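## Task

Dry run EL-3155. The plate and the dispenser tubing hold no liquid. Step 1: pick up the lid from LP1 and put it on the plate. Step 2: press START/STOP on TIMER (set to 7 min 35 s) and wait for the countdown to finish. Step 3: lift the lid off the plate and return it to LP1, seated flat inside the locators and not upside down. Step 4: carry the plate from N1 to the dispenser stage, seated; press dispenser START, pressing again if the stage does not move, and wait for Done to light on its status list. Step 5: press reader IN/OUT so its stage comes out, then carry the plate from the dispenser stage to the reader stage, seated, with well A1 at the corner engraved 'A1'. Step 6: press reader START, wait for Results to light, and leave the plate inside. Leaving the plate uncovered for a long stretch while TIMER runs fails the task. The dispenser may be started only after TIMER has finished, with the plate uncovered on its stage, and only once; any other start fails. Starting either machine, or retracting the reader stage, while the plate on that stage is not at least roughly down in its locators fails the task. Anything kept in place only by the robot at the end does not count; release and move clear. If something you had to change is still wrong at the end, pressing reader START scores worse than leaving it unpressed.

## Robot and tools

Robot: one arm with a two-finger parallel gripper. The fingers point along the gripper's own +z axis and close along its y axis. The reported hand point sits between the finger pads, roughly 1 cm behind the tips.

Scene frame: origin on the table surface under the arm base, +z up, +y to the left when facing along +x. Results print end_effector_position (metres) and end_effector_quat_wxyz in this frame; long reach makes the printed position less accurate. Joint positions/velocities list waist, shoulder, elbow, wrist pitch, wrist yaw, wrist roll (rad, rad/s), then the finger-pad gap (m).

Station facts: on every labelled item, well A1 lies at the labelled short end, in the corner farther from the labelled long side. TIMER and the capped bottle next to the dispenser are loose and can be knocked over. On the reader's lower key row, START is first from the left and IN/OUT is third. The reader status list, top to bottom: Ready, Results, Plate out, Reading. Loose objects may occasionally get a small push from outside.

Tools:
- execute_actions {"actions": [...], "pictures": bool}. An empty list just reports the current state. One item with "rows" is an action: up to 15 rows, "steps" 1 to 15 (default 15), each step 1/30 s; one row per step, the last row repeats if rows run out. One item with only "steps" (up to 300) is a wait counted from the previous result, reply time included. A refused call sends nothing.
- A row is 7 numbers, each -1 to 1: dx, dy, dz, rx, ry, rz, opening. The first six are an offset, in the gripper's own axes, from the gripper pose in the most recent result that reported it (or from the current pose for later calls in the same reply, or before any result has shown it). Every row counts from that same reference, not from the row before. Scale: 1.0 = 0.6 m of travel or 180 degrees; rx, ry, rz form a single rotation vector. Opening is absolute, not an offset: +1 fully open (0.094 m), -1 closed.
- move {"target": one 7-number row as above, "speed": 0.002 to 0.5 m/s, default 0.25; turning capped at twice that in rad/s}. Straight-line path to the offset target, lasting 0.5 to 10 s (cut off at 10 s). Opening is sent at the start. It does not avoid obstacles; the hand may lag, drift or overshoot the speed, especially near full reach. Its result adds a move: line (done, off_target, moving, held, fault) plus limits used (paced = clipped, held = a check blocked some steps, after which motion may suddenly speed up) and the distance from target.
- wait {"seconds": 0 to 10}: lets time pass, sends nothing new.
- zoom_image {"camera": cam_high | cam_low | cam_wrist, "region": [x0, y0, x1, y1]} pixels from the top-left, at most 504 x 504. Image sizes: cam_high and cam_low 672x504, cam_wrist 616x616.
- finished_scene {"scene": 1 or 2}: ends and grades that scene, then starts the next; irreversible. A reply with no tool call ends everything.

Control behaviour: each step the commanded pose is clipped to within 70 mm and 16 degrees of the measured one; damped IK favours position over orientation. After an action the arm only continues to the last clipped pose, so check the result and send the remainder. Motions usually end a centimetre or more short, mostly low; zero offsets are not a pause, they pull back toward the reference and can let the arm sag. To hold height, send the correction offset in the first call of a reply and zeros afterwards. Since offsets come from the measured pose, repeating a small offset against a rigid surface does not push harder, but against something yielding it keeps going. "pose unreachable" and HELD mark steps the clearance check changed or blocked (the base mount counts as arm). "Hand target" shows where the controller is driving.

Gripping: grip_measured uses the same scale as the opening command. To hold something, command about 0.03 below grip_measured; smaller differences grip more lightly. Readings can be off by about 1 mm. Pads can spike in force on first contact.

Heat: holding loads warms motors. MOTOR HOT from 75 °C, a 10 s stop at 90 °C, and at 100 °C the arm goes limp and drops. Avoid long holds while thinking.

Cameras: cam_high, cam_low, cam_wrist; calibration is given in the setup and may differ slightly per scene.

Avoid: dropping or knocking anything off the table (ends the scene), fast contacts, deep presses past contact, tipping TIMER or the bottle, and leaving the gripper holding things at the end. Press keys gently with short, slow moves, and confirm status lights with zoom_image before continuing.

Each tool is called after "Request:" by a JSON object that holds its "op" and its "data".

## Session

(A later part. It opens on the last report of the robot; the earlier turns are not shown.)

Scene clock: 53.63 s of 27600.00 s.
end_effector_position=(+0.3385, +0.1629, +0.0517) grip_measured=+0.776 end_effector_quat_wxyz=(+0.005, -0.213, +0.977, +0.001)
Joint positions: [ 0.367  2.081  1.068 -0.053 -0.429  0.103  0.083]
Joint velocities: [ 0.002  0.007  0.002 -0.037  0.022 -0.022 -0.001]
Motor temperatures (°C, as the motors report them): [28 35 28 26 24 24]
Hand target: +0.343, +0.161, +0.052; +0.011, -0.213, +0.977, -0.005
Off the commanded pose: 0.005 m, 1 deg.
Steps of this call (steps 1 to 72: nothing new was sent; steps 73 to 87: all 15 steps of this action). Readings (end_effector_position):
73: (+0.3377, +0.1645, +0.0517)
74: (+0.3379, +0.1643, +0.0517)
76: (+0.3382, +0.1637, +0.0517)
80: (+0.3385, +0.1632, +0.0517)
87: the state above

Request:
{"op": "move", "data": {"target": [-0.008,-0.004,0.02,0,0,0,0.755], "speed": 0.015}}

Request:
{"op": "zoom_image", "data": {"camera": "cam_wrist", "region": [180, 140, 430, 330]}}

Request:
{"op": "zoom_image", "data": {"camera": "cam_low", "region": [290, 240, 400, 310]}}

Scene clock: 57.37 s of 27600.00 s.
end_effector_position=(+0.3333, +0.1578, +0.0407) grip_measured=+0.776 end_effector_quat_wxyz=(-0.007, -0.211, +0.977, -0.002)
Joint positions: [ 0.374  2.121  1.081 -0.051 -0.428  0.103  0.083]
Joint velocities: [-0.007 -0.012 -0.007  0.037 -0.066 -0.081  0.   ]
Motor temperatures (°C, as the motors report them): [28 35 28 26 24 24]
Hand target: +0.344, +0.163, +0.040; +0.005, -0.213, +0.977, +0.001
Off the commanded pose: 0.012 m, 1 deg.
move: off_target
camera_calibration (this result's frames):
cam_wrist: T_world_to_cam=[[0.430978, -0.902284, 0.0118923, -0.00397106], [-0.725544, -0.338662, 0.599077, 0.270575], [-0.53651, -0.266818, -0.800603, 0.379238], [0, 0, 0, 1]] pos_world=[0.40149, 0.189238, 0.141571]

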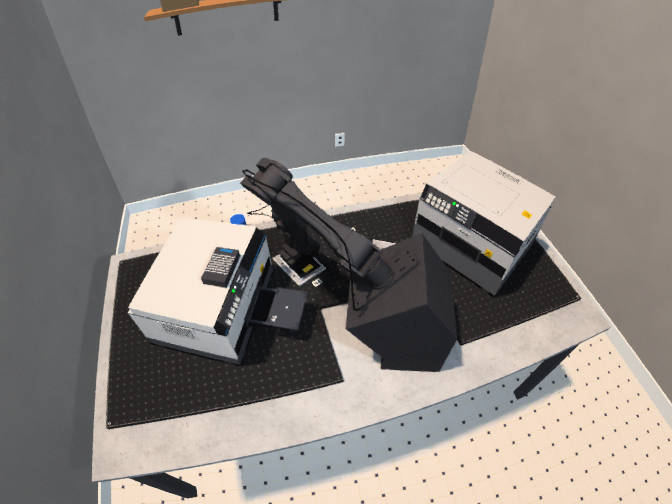

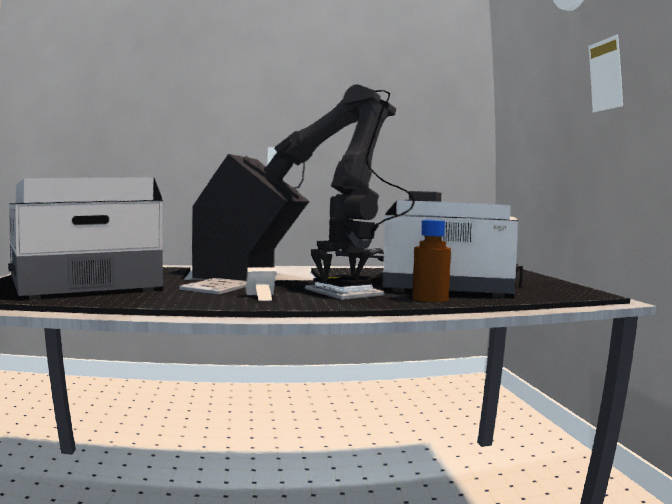

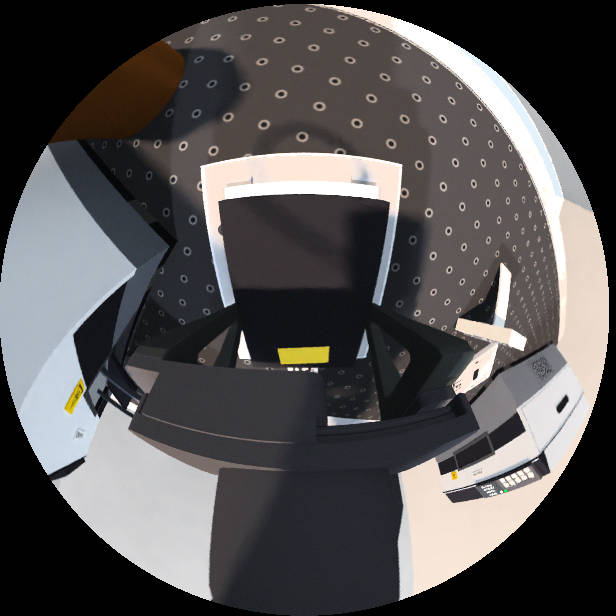

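Region (180, 140, 430, 330) of cam_wrist's 616x616 image, scaled by 2.016, with more detail than that image has; it fills the top 383 rows of this view, and the rest is white.

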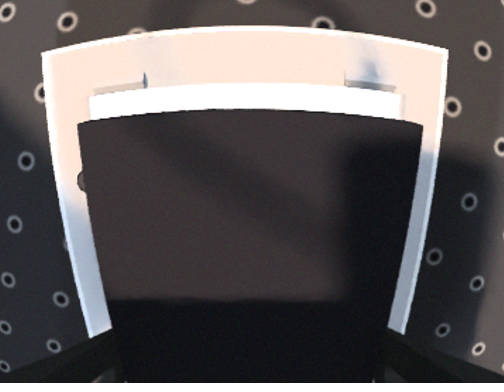

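Region (290, 240, 400, 310) of cam_low's 672x504 image, scaled by 4.582, with more detail than that image has; it fills the top 321 rows of this view, and the rest is white.

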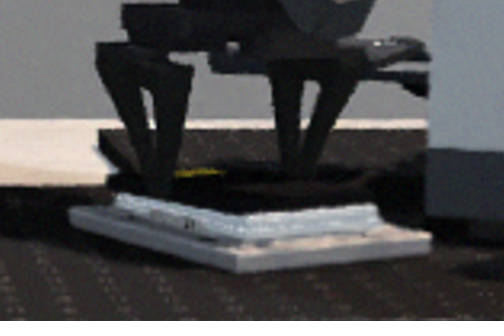

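Resting on top; slide forward with pitch.

Request:
{"op": "execute_actions", "data": {"actions": [{"rows":[[-0.017,0.002,-0.002,0,-0.014,0,0.755]],"steps":15}], "pictures": false}}

Scene clock: 59.07 s of 27600.00 s.
end_effector_position=(+0.3384, +0.1627, +0.0400) grip_measured=+0.776 end_effector_quat_wxyz=(+0.005, -0.213, +0.977, +0.003)
Joint positions: [ 0.378  2.121  1.081 -0.02  -0.426  0.116  0.083]
Joint velocities: [-0.012 -0.002 -0.002 -0.066 -0.022 -0.081  0.   ]
Motor temperatures (°C, as the motors report them): [28 35 28 26 24 24]
Hand target: +0.342, +0.163, +0.042; +0.014, -0.211, +0.977, +0.003
Off the commanded pose: 0.004 m, 1 deg.
Steps of this call (steps 1 to 36: nothing new was sent; steps 37 to 51: all 15 steps of this action). Readings (end_effector_position):
37: (+0.3339, +0.1582, +0.0407)
38: (+0.3349, +0.1587, +0.0407)
40: (+0.3368, +0.1599, +0.0407)
44: (+0.3381, +0.1623, +0.0402)
51: the state above

Request:
{"op": "execute_actions", "data": {"actions": [{"rows":[[-0.004,0,0,0,-0.003,0,0.78],[-0.004,0,0,0,-0.003,0,0.80],[-0.004,0,0,0,-0.003,0,0.82],[-0.004,0,0,0,-0.003,0,0.86]],"steps":15}]}}

Request:
{"op": "zoom_image", "data": {"camera": "cam_wrist", "region": [180, 140, 430, 330]}}

Request:
{"op": "zoom_image", "data": {"camera": "cam_low", "region": [290, 240, 400, 310]}}

Scene clock: 62.70 s of 27600.00 s.
end_effector_position=(+0.3379, +0.1635, +0.0396) grip_measured=+0.857 end_effector_quat_wxyz=(+0.005, -0.214, +0.977, +0.003)
Joint positions: [ 0.381  2.121  1.081 -0.019 -0.426  0.116  0.087]
Joint velocities: [-0.007 -0.012  0.017  0.022  0.051  0.022 -0.   ]
Motor temperatures (°C, as the motors report them): [28 36 28 26 24 24]
Hand target: +0.341, +0.164, +0.040; +0.010, -0.213, +0.977, +0.004
Off the commanded pose: 0.003 m, 1 deg.
Steps of this call (steps 1 to 94: nothing new was sent; steps 95 to 109: all 15 steps of this action). Readings (end_effector_position):
95: (+0.3385, +0.1627, +0.0400)
96: (+0.3385, +0.1627, +0.0400)
98: (+0.3385, +0.1627, +0.0400)
102: (+0.3378, +0.1635, +0.0396)
109: the state above
camera_calibration (this result's frames):
cam_wrist: T_world_to_cam=[[0.43627, -0.899773, 0.0087929, -0.00285481], [-0.736257, -0.351335, 0.57835, 0.282959], [-0.517295, -0.258791, -0.815741, 0.375088], [0, 0, 0, 1]] pos_world=[0.403607, 0.193914, 0.142351]

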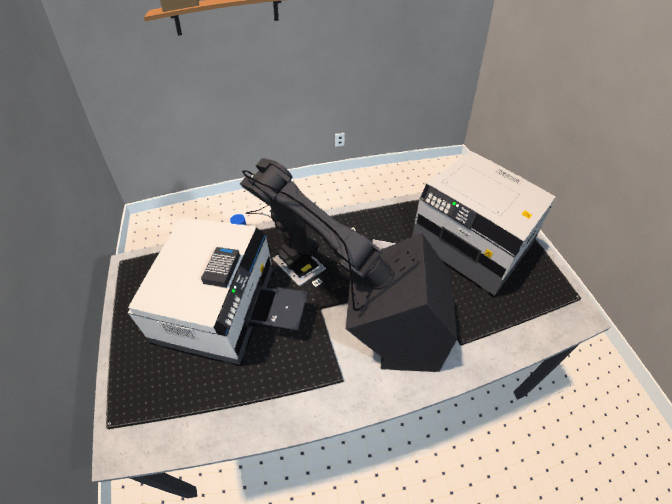

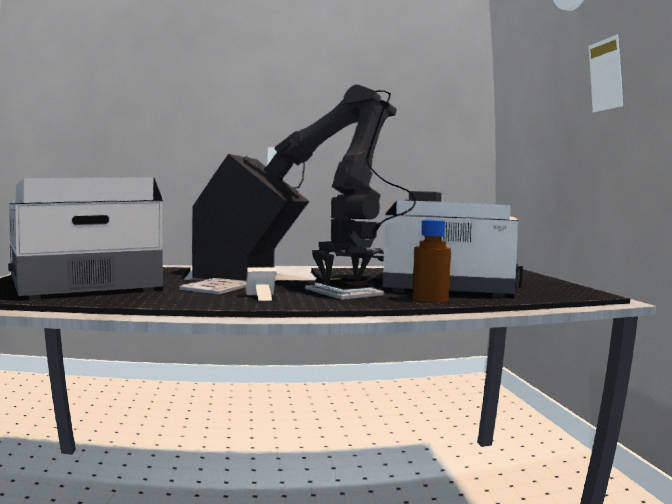

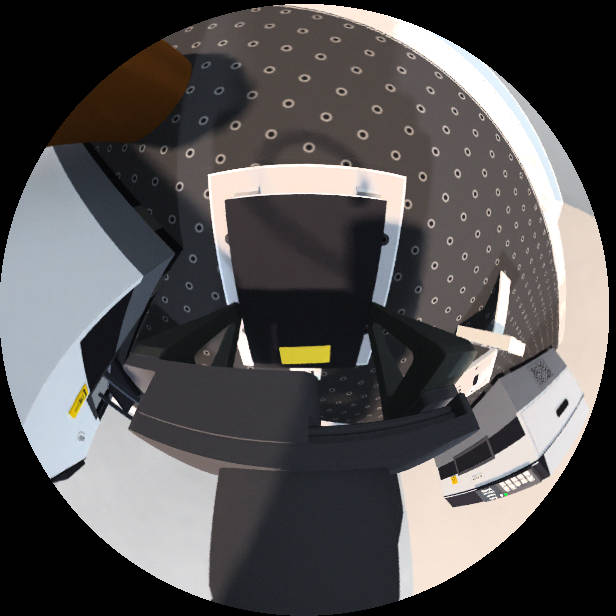

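Region (180, 140, 430, 330) of cam_wrist's 616x616 image, scaled by 2.016, with more detail than that image has; it fills the top 383 rows of this view, and the rest is white.

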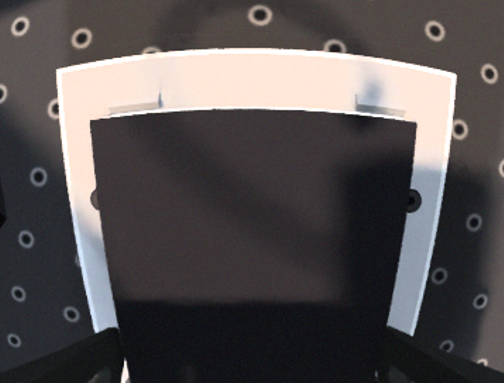

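Region (290, 240, 400, 310) of cam_low's 672x504 image, scaled by 4.582, with more detail than that image has; it fills the top 321 rows of this view, and the rest is white.

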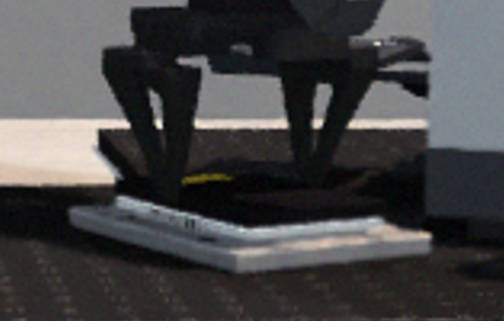

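Request:
{"op": "move", "data": {"target": [0,0,-0.12,0,0,0,1], "speed": 0.1}}

Request:
{"op": "move", "data": {"target": [0.18,-0.32,0,0,0,0.16,-1]}}

Request:
{"op": "move", "data": {"target": [-0.02,0,0.03,0,-0.2,0,-1]}}

Scene clock: 69.70 s of 27600.00 s.
end_effector_position=(+0.3376, +0.1679, +0.1045) grip_measured=+1.000 end_effector_quat_wxyz=(+0.004, -0.218, +0.976, +0.003)
Joint positions: [ 0.313  1.905  1.029 -0.216 -0.459  0.041  0.094]
Joint velocities: [-0.002 -0.017  0.022 -0.037  0.007  0.051  0.   ]
Motor temperatures (°C, as the motors report them): [28 36 28 26 24 24]
Hand target: +0.337, +0.163, +0.111; +0.005, -0.214, +0.977, +0.004
Off the commanded pose: 0.009 m, 0 deg.
move: done
camera_calibration (this result's frames):
cam_wrist: T_world_to_cam=[[0.443148, -0.896408, 0.00853979, -0.00220076], [-0.731908, -0.356292, 0.580833, 0.245851], [-0.517621, -0.263645, -0.813978, 0.429753], [0, 0, 0, 1]] pos_world=[0.403364, 0.198924, 0.20703]

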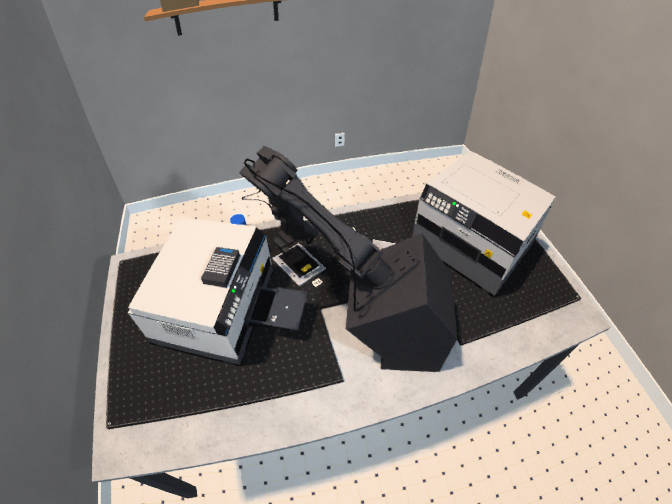

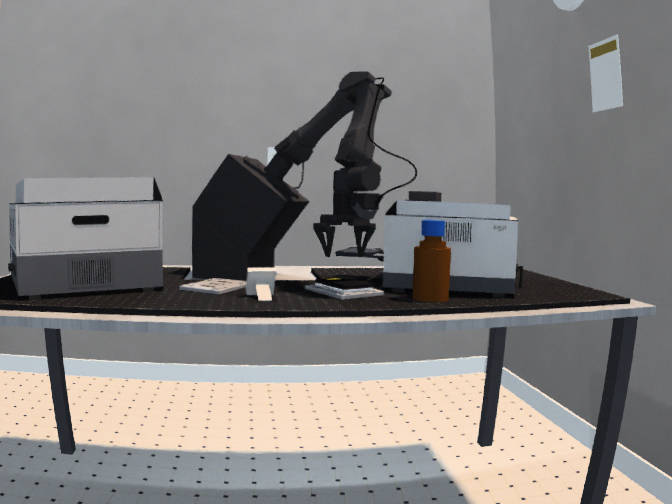

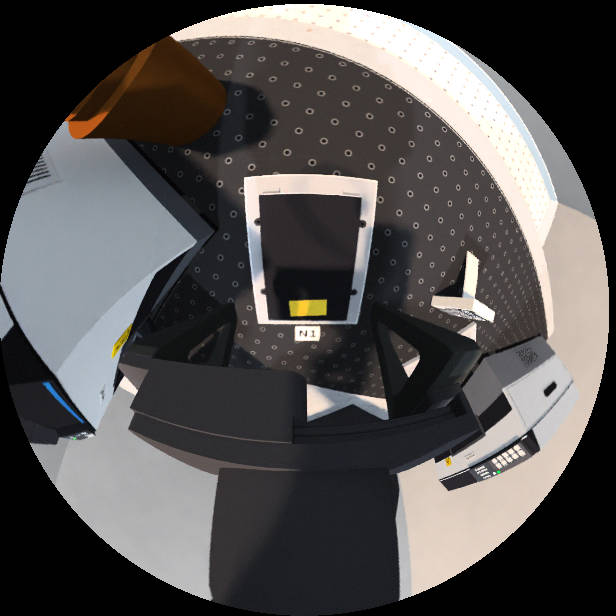

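Scene clock: 71.30 s of 27600.00 s.
end_effector_position=(+0.3075, -0.0466, +0.0987) grip_measured=-0.991 end_effector_quat_wxyz=(-0.010, +0.041, +0.999, +0.005)
Joint positions: [-0.216  2.273  0.934 -0.098 -0.634 -0.045  0.   ]
Joint velocities: [-0.012  0.002 -0.002 -0.022 -0.022  0.066 -0.001]
Motor temperatures (°C, as the motors report them): [28 36 28 26 24 24]
Hand target: +0.321, -0.048, +0.103; +0.005, +0.033, +0.999, +0.009
Off the commanded pose: 0.015 m, 2 deg.
move: off_target
camera_calibration (this result's frames):
cam_wrist: T_world_to_cam=[[-0.0620713, -0.99807, 0.00173841, -0.0298502], [-0.795239, 0.0505093, 0.604188, 0.186993], [-0.60311, 0.0361203, -0.79684, 0.391471], [0, 0, 0, 1]] pos_world=[0.382951, -0.0533775, 0.199013]

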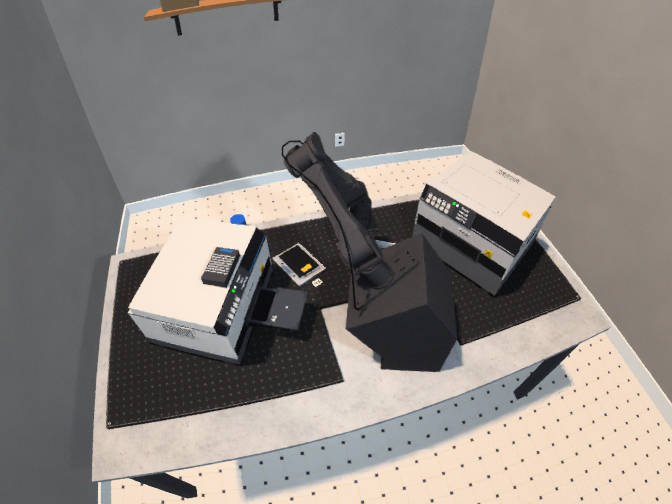

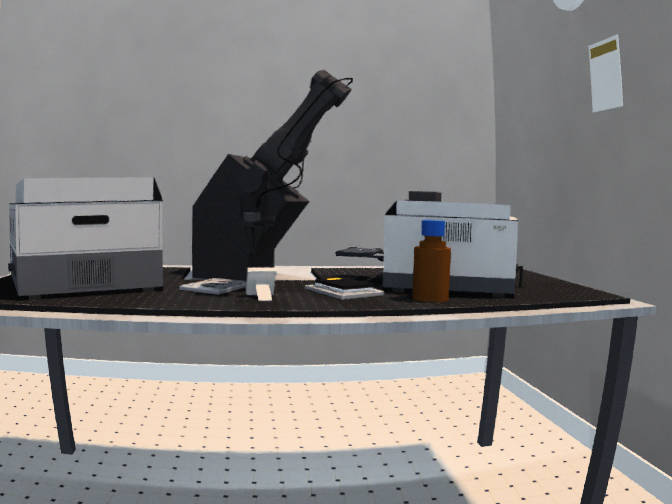

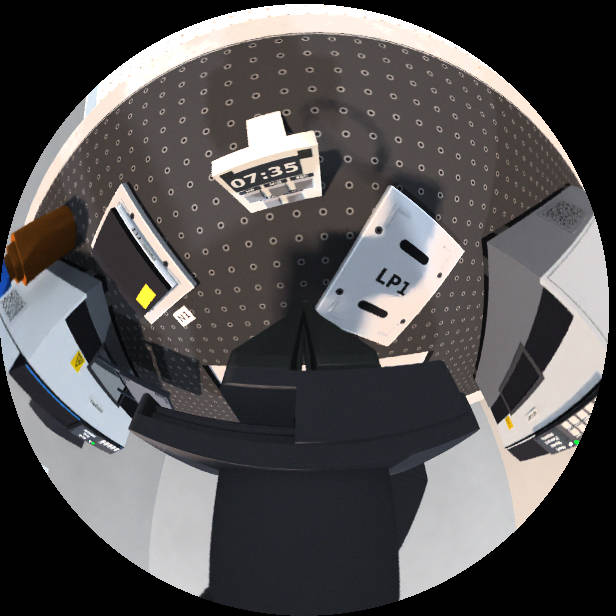

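Scene clock: 73.37 s of 27600.00 s.
end_effector_position=(+0.3259, -0.0433, +0.0800) grip_measured=-0.991 end_effector_quat_wxyz=(+0.297, +0.028, +0.955, -0.001)
Joint positions: [-0.096  2.584  0.522  1.413 -0.451  0.443  0.   ]
Joint velocities: [-0.002  0.017 -0.007 -0.007  0.051 -0.007 -0.001]
Motor temperatures (°C, as the motors report them): [28 35 28 26 24 24]
Hand target: +0.319, -0.048, +0.081; +0.297, +0.038, +0.954, -0.011
Off the commanded pose: 0.008 m, 2 deg.
move: done
camera_calibration (this result's frames):
cam_wrist: T_world_to_cam=[[-0.0445771, -0.998984, 0.00660919, -0.0315063], [-0.998674, 0.0447318, 0.0254722, 0.325087], [-0.0257419, -0.00546495, -0.999654, 0.213813], [0, 0, 0, 1]] pos_world=[0.328756, -0.0448475, 0.205666]

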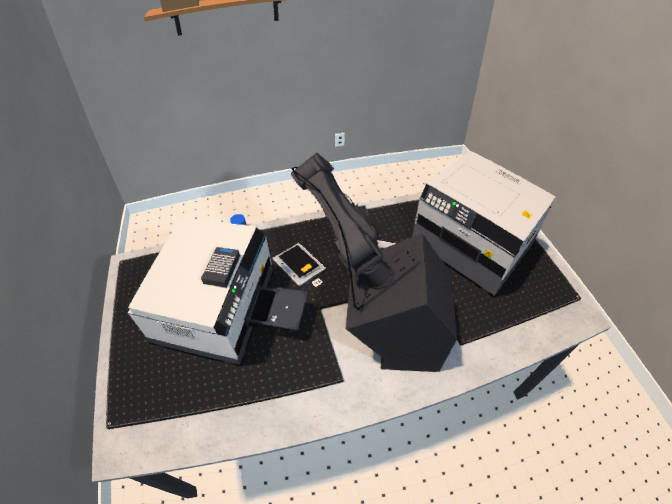

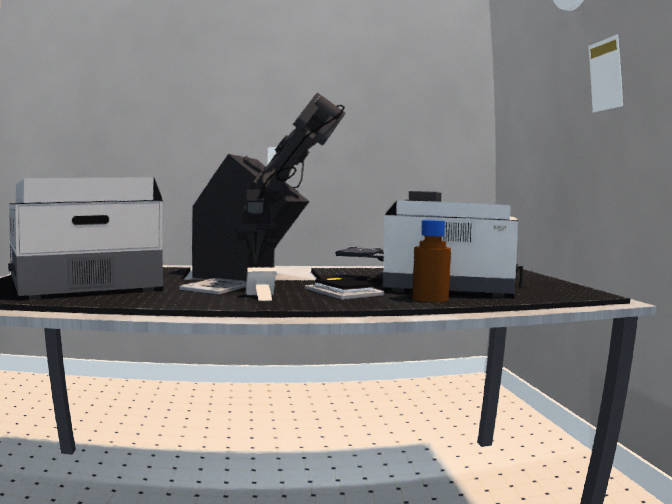

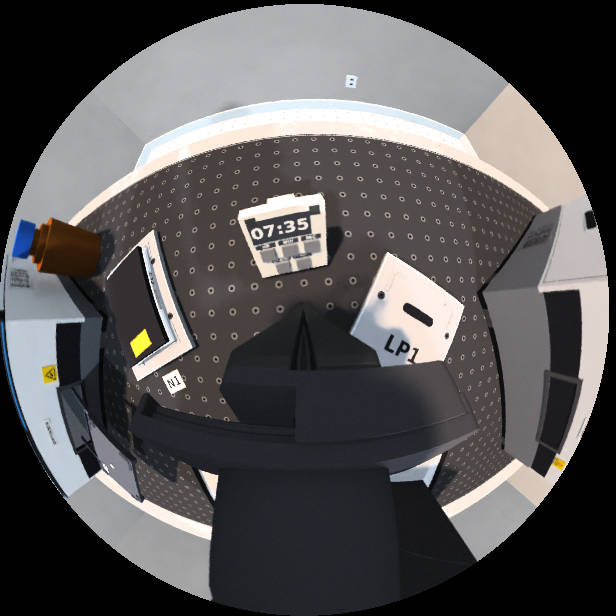

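Request:
{"op": "move", "data": {"target": [0.005,-0.016,0.066,0,0.02,0,-1], "speed": 0.04}}

Request:
{"op": "zoom_image", "data": {"camera": "cam_wrist", "region": [200, 170, 400, 330]}}

Scene clock: 78.57 s of 27600.00 s.
end_effector_position=(+0.3404, -0.0516, +0.0470) grip_measured=-0.991 end_effector_quat_wxyz=(+0.263, +0.032, +0.964, -0.000)
Joint positions: [-0.069  2.633  0.681  1.24  -0.457  0.437  0.   ]
Joint velocities: [-0.012 -0.007 -0.017 -0.081  0.081 -0.007 -0.002]
Motor temperatures (°C, as the motors report them): [28 34 27 26 24 24]
Hand target: +0.345, -0.054, +0.046; +0.267, +0.028, +0.963, -0.000
Off the commanded pose: 0.006 m, 1 deg.
move: done
camera_calibration (this result's frames):
cam_wrist: T_world_to_cam=[[-0.051206, -0.99868, 0.00404598, -0.0364887], [-0.994029, 0.0513576, 0.0962733, 0.33619], [-0.096354, 0.000907944, -0.995347, 0.205334], [0, 0, 0, 1]] pos_world=[0.352098, -0.0538929, 0.17216]

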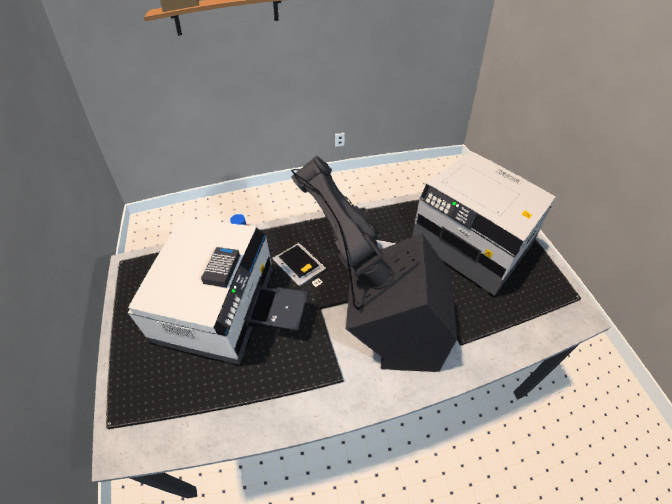

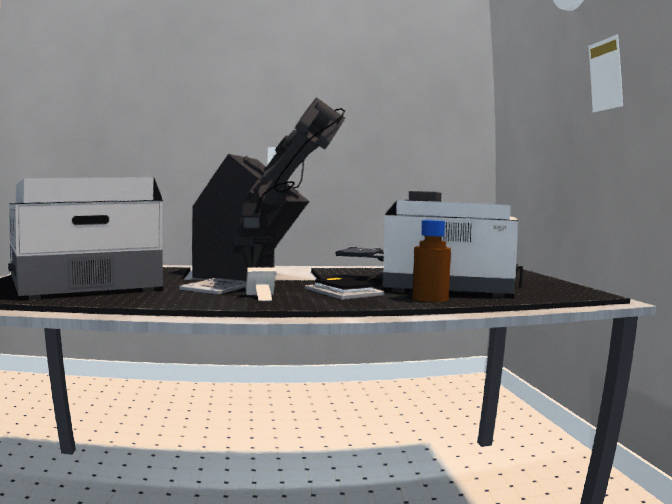

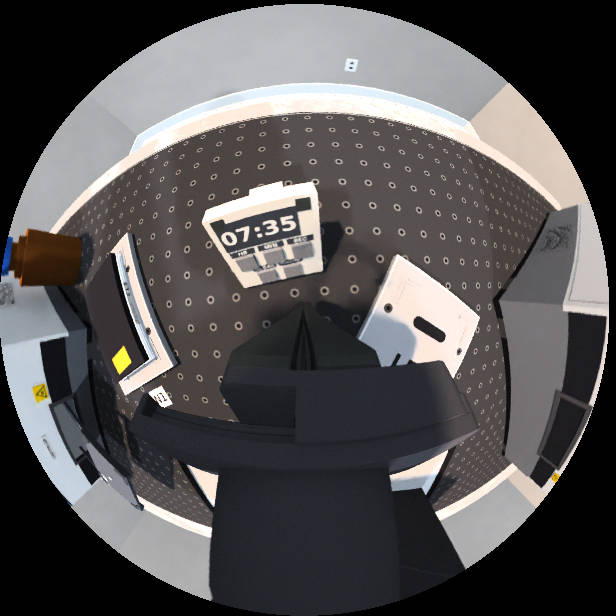

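Region (200, 170, 400, 330) of cam_wrist's 616x616 image, scaled by 2.520, with more detail than that image has; it fills the top 403 rows of this view, and the rest is white.

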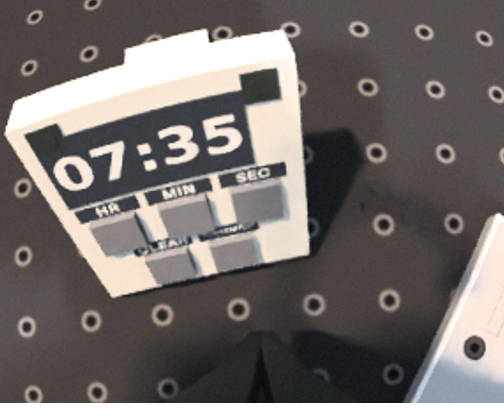

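Request:
{"op": "move", "data": {"target": [-0.012,0.012,0.03,0,0,0,-1], "speed": 0.03}}

Request:
{"op": "zoom_image", "data": {"camera": "cam_wrist", "region": [200, 170, 400, 330]}}

Scene clock: 83.63 s of 27600.00 s.
end_effector_position=(+0.3482, -0.0405, +0.0348) grip_measured=-0.991 end_effector_quat_wxyz=(+0.253, +0.027, +0.967, +0.007)
Joint positions: [-0.027  2.633  0.73   1.19  -0.448  0.456  0.   ]
Joint velocities: [ 0.007 -0.012 -0.002 -0.066 -0.022  0.022 -0.   ]
Motor temperatures (°C, as the motors report them): [28 34 27 26 24 24]
Hand target: +0.356, -0.046, +0.036; +0.263, +0.032, +0.964, -0.001
Off the commanded pose: 0.009 m, 2 deg.
move: done
camera_calibration (this result's frames):
cam_wrist: T_world_to_cam=[[-0.0374423, -0.999277, -0.00653541, -0.0294121], [-0.992491, 0.0364243, 0.116772, 0.342661], [-0.11645, 0.0108586, -0.993137, 0.20118], [0, 0, 0, 1]] pos_world=[0.362414, -0.0440566, 0.159594]

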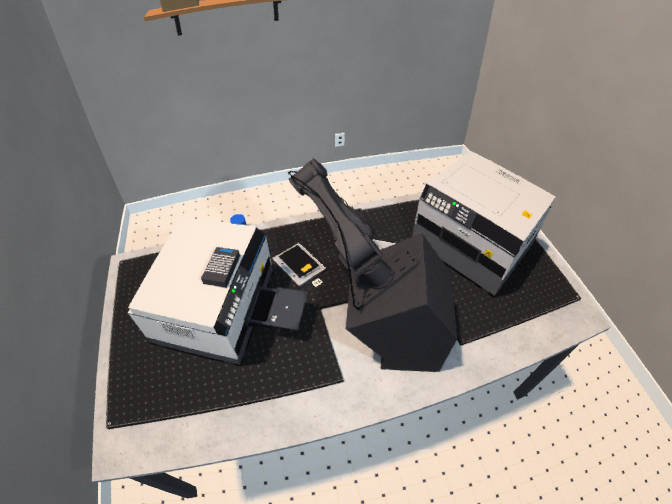

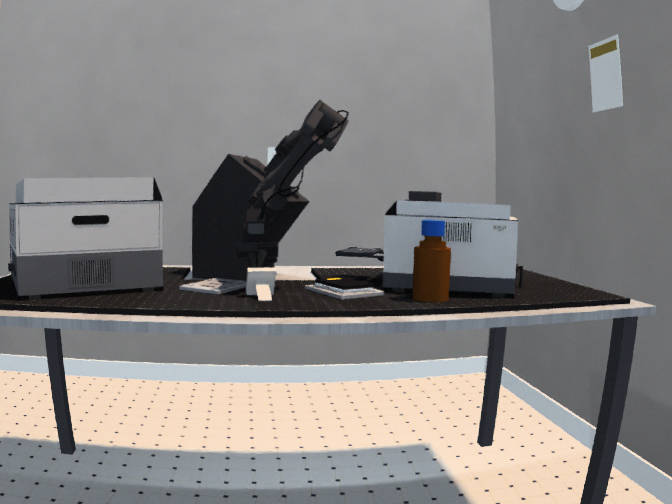

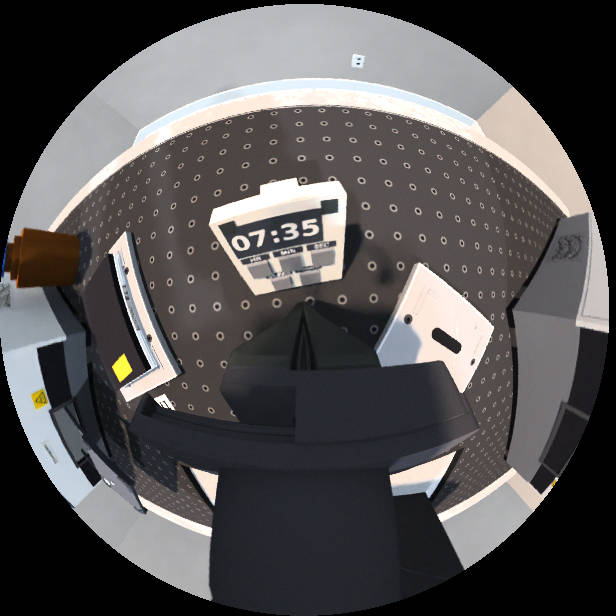

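Region (200, 170, 400, 330) of cam_wrist's 616x616 image, scaled by 2.520, with more detail than that image has; it fills the top 403 rows of this view, and the rest is white.

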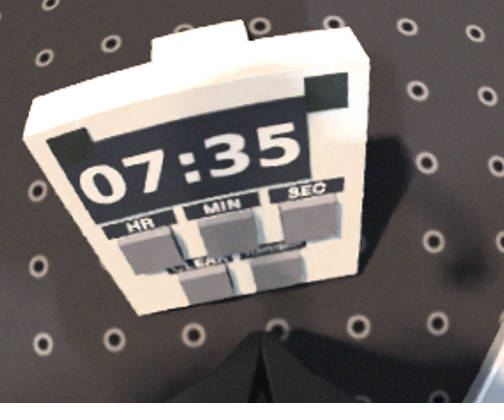

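Request:
{"op": "move", "data": {"target": [-0.032,-0.014,0.005,0,0,0,-1], "speed": 0.02}}

Request:
{"op": "zoom_image", "data": {"camera": "cam_wrist", "region": [200, 170, 400, 330]}}

Scene clock: 87.33 s of 27600.00 s.
end_effector_position=(+0.3461, -0.0490, +0.0306) grip_measured=-0.991 end_effector_quat_wxyz=(+0.231, +0.035, +0.972, +0.005)
Joint positions: [-0.049  2.633  0.762  1.103 -0.477  0.432  0.   ]
Joint velocities: [-0.007  0.012 -0.002 -0.037 -0.007 -0.066 -0.   ]
Motor temperatures (°C, as the motors report them): [29 34 27 26 24 24]
Hand target: +0.365, -0.050, +0.041; +0.253, +0.027, +0.967, +0.007
Off the commanded pose: 0.023 m, 3 deg.
move: off_target
camera_calibration (this result's frames):
cam_wrist: T_world_to_cam=[[-0.053511, -0.998542, -0.00715627, -0.0324218], [-0.985668, 0.0516703, 0.160587, 0.338493], [-0.159983, 0.0156469, -0.986996, 0.212034], [0, 0, 0, 1]] pos_world=[0.365829, -0.0531823, 0.154687]

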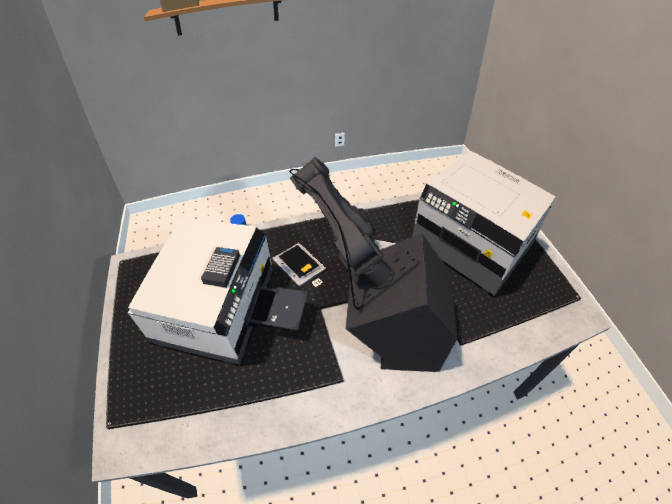

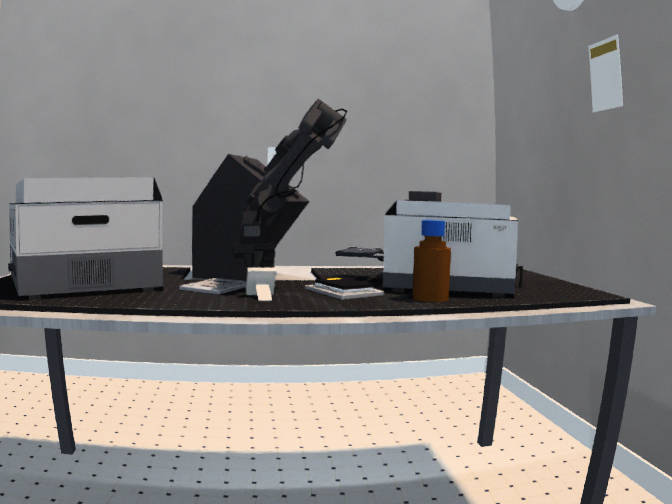

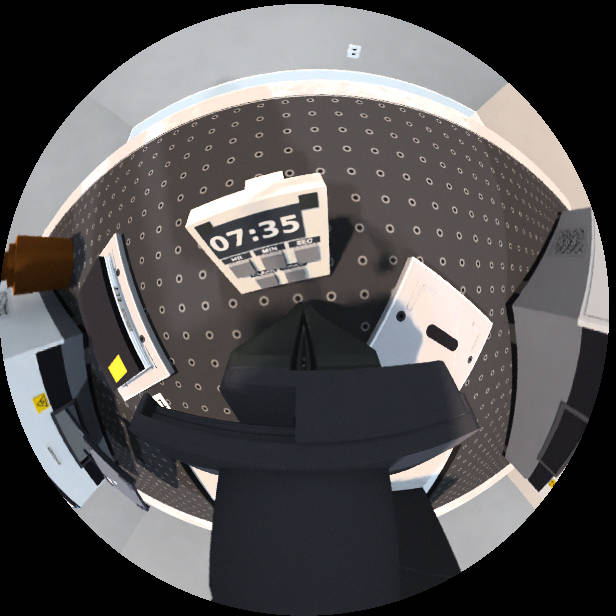

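Region (200, 170, 400, 330) of cam_wrist's 616x616 image, scaled by 2.520, with more detail than that image has; it fills the top 403 rows of this view, and the rest is white.

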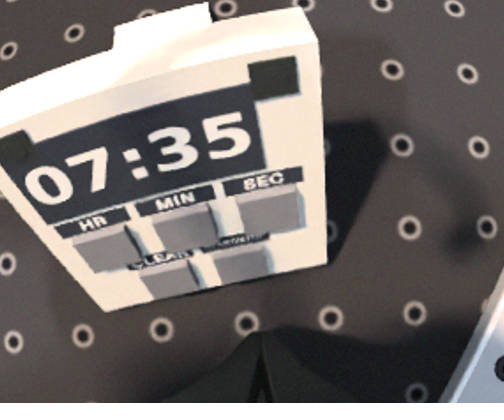

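Wrist pitch swing now goes forward-and-up just as needed.

Request:
{"op": "move", "data": {"target": [-0.028,0.004,0,0,-0.023,0,-1], "speed": 0.02}}

Request:
{"op": "zoom_image", "data": {"camera": "cam_wrist", "region": [200, 170, 400, 330]}}

Scene clock: 91.50 s of 27600.00 s.
end_effector_position=(+0.3571, -0.0445, +0.0356) grip_measured=-0.991 end_effector_quat_wxyz=(+0.255, +0.032, +0.966, +0.010)
Joint positions: [-0.044  2.633  0.762  1.16  -0.463  0.458  0.   ]
Joint velocities: [-0.022  0.007 -0.007 -0.037  0.037  0.037 -0.001]
Motor temperatures (°C, as the motors report them): [29 34 27 27 24 24]
Hand target: +0.361, -0.048, +0.038; +0.266, +0.035, +0.963, +0.004
Off the commanded pose: 0.006 m, 2 deg.
move: done
camera_calibration (this result's frames):
cam_wrist: T_world_to_cam=[[-0.045516, -0.998834, -0.016112, -0.0298701], [-0.992747, 0.0434302, 0.112107, 0.352119], [-0.111277, 0.0210978, -0.993565, 0.201729], [0, 0, 0, 1]] pos_world=[0.370653, -0.0493839, 0.160475]

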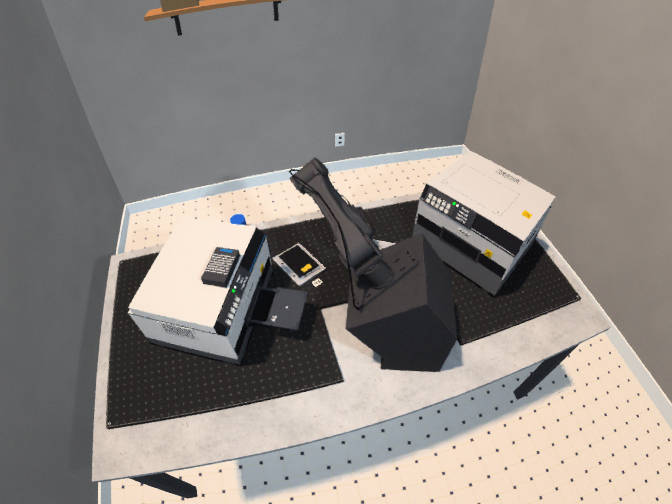

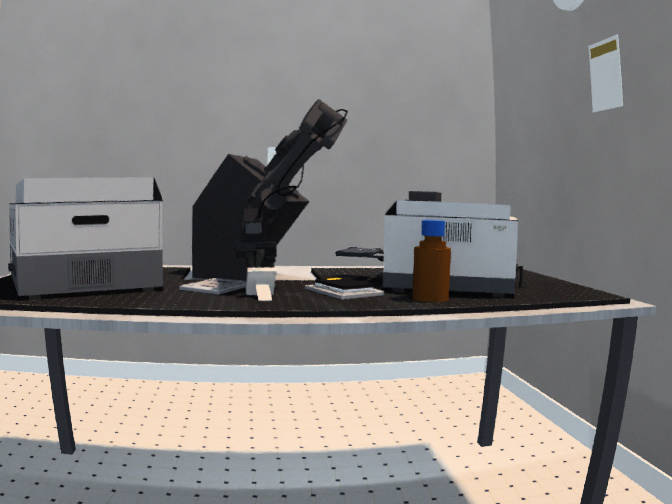

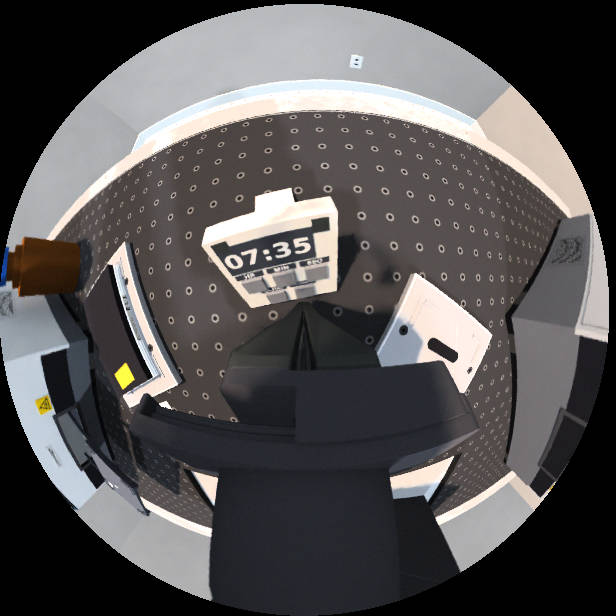

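Region (200, 170, 400, 330) of cam_wrist's 616x616 image, scaled by 2.520, with more detail than that image has; it fills the top 403 rows of this view, and the rest is white.

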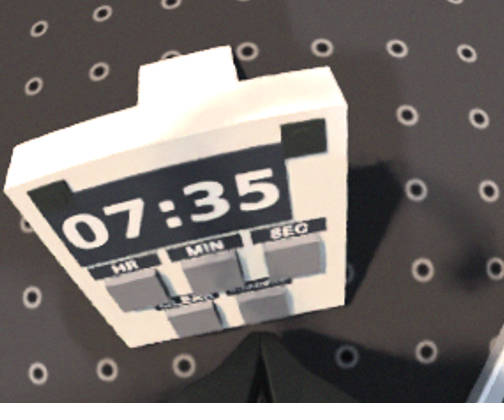

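Request:
{"op": "move", "data": {"target": [-0.02,-0.004,0,0,-0.0165,0,-1], "speed": 0.02}}

Request:
{"op": "zoom_image", "data": {"camera": "cam_wrist", "region": [200, 170, 400, 330]}}

Scene clock: 98.20 s of 27600.00 s.
end_effector_position=(+0.3632, -0.0397, +0.0385) grip_measured=-0.991 end_effector_quat_wxyz=(+0.268, +0.025, +0.963, +0.017)
Joint positions: [-0.039  2.633  0.762  1.197 -0.462  0.467  0.   ]
Joint velocities: [-0.002 -0.012 -0.007  0.037 -0.022  0.037 -0.002]
Motor temperatures (°C, as the motors report them): [29 34 27 27 25 24]
Hand target: +0.367, -0.048, +0.041; +0.280, +0.032, +0.959, +0.009
Off the commanded pose: 0.010 m, 2 deg.
move: done
camera_calibration (this result's frames):
cam_wrist: T_world_to_cam=[[-0.0286437, -0.999277, -0.0249921, -0.030482], [-0.996053, 0.0264321, 0.0847323, 0.359286], [-0.0840105, 0.0273205, -0.99609, 0.195667], [0, 0, 0, 1]] pos_world=[0.373433, -0.0453024, 0.163697]

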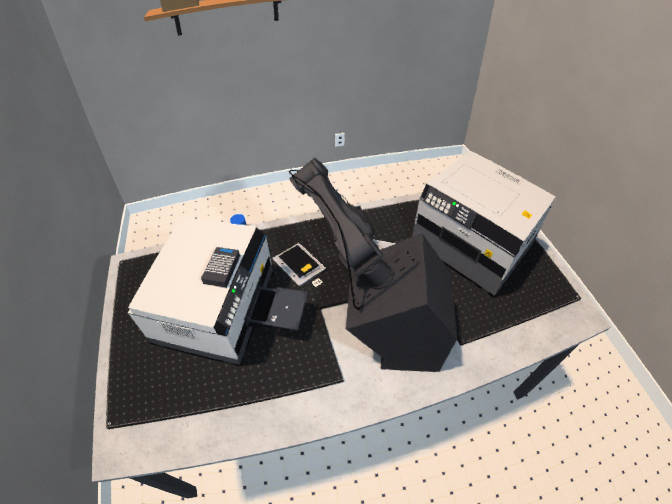

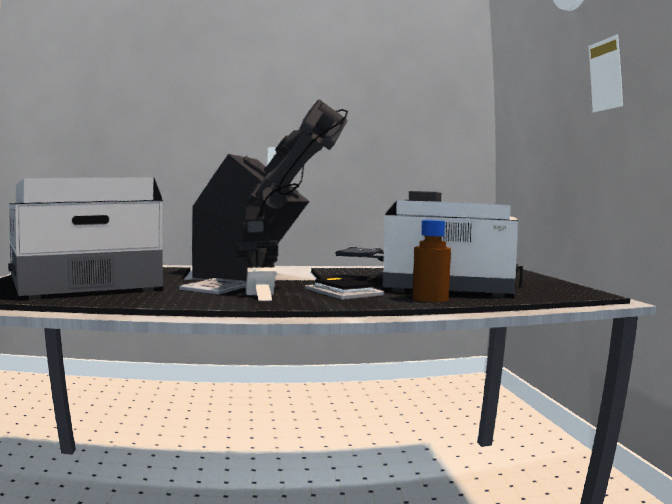

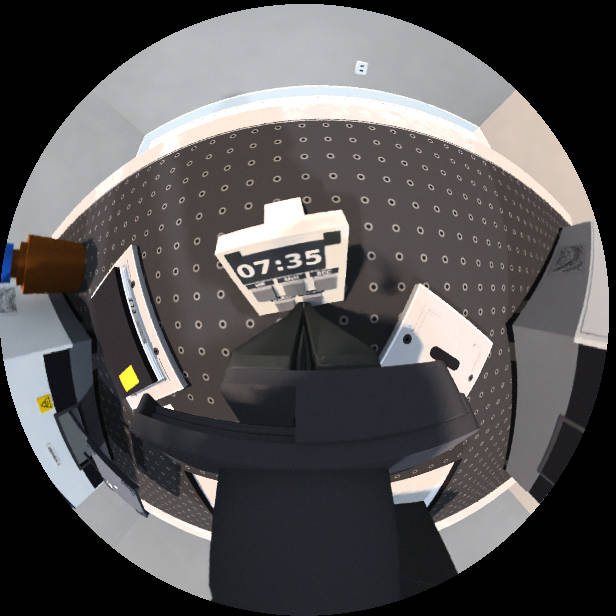

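Region (200, 170, 400, 330) of cam_wrist's 616x616 image, scaled by 2.520, with more detail than that image has; it fills the top 403 rows of this view, and the rest is white.

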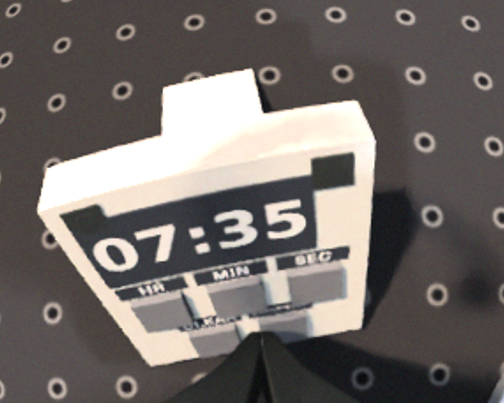

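Request:
{"op": "execute_actions", "data": {"actions": [{"rows":[[0,-0.018,0,0.018,0,0,-1]],"steps":15}]}}

Request:
{"op": "zoom_image", "data": {"camera": "cam_wrist", "region": [200, 170, 400, 330]}}

Scene clock: 100.87 s of 27600.00 s.
end_effector_position=(+0.3584, -0.0463, +0.0352) grip_measured=-0.991 end_effector_quat_wxyz=(+0.260, +0.033, +0.965, -0.000)
Joint positions: [-0.035  2.633  0.762  1.163 -0.433  0.461  0.   ]
Joint velocities: [-0.022  0.012  0.002  0.007  0.022 -0.051 -0.001]
Motor temperatures (°C, as the motors report them): [29 34 27 27 25 24]
Hand target: +0.363, -0.050, +0.038; +0.267, +0.033, +0.963, -0.010
Off the commanded pose: 0.007 m, 1 deg.
Steps of this call (steps 1 to 65: nothing new was sent; steps 66 to 80: all 15 steps of this action). Readings (end_effector_position):
66: (+0.3631, -0.0403, +0.0384)
67: (+0.3625, -0.0415, +0.0380)
69: (+0.3608, -0.0434, +0.0368)
73: (+0.3591, -0.0451, +0.0356)
80: the state above
camera_calibration (this result's frames):
cam_wrist: T_world_to_cam=[[-0.0535027, -0.998561, 0.00368364, -0.0294021], [-0.993319, 0.0535988, 0.102201, 0.354583], [-0.102252, 0.00180902, -0.994757, 0.197401], [0, 0, 0, 1]] pos_world=[0.370826, -0.0487222, 0.160235]

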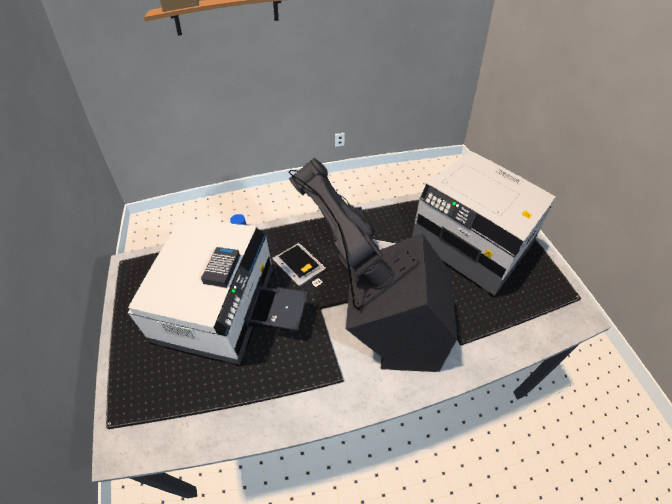

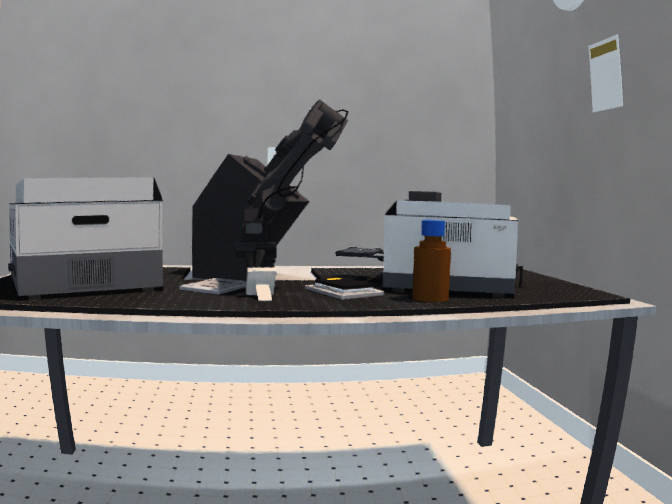

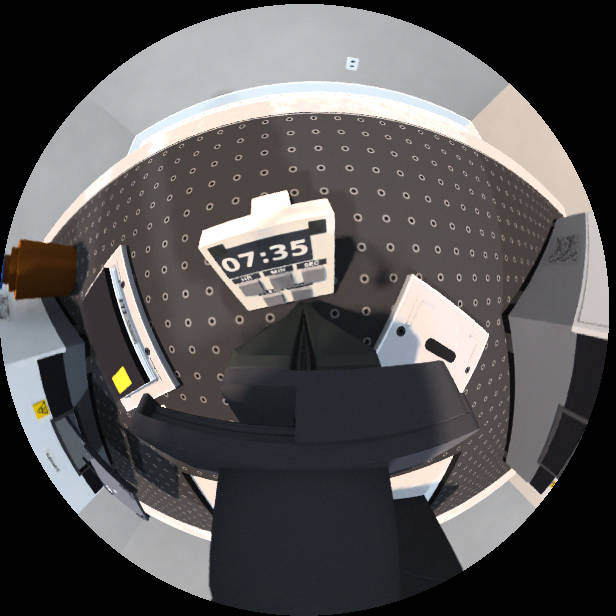

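Region (200, 170, 400, 330) of cam_wrist's 616x616 image, scaled by 2.520, with more detail than that image has; it fills the top 403 rows of this view, and the rest is white.

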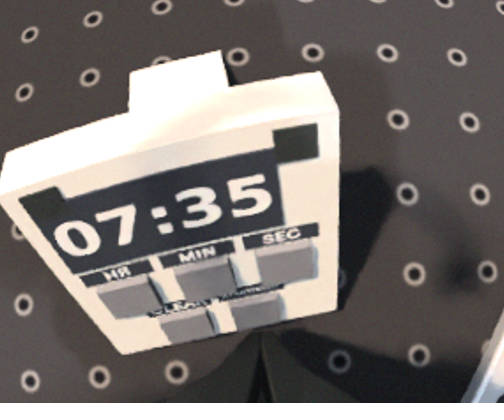

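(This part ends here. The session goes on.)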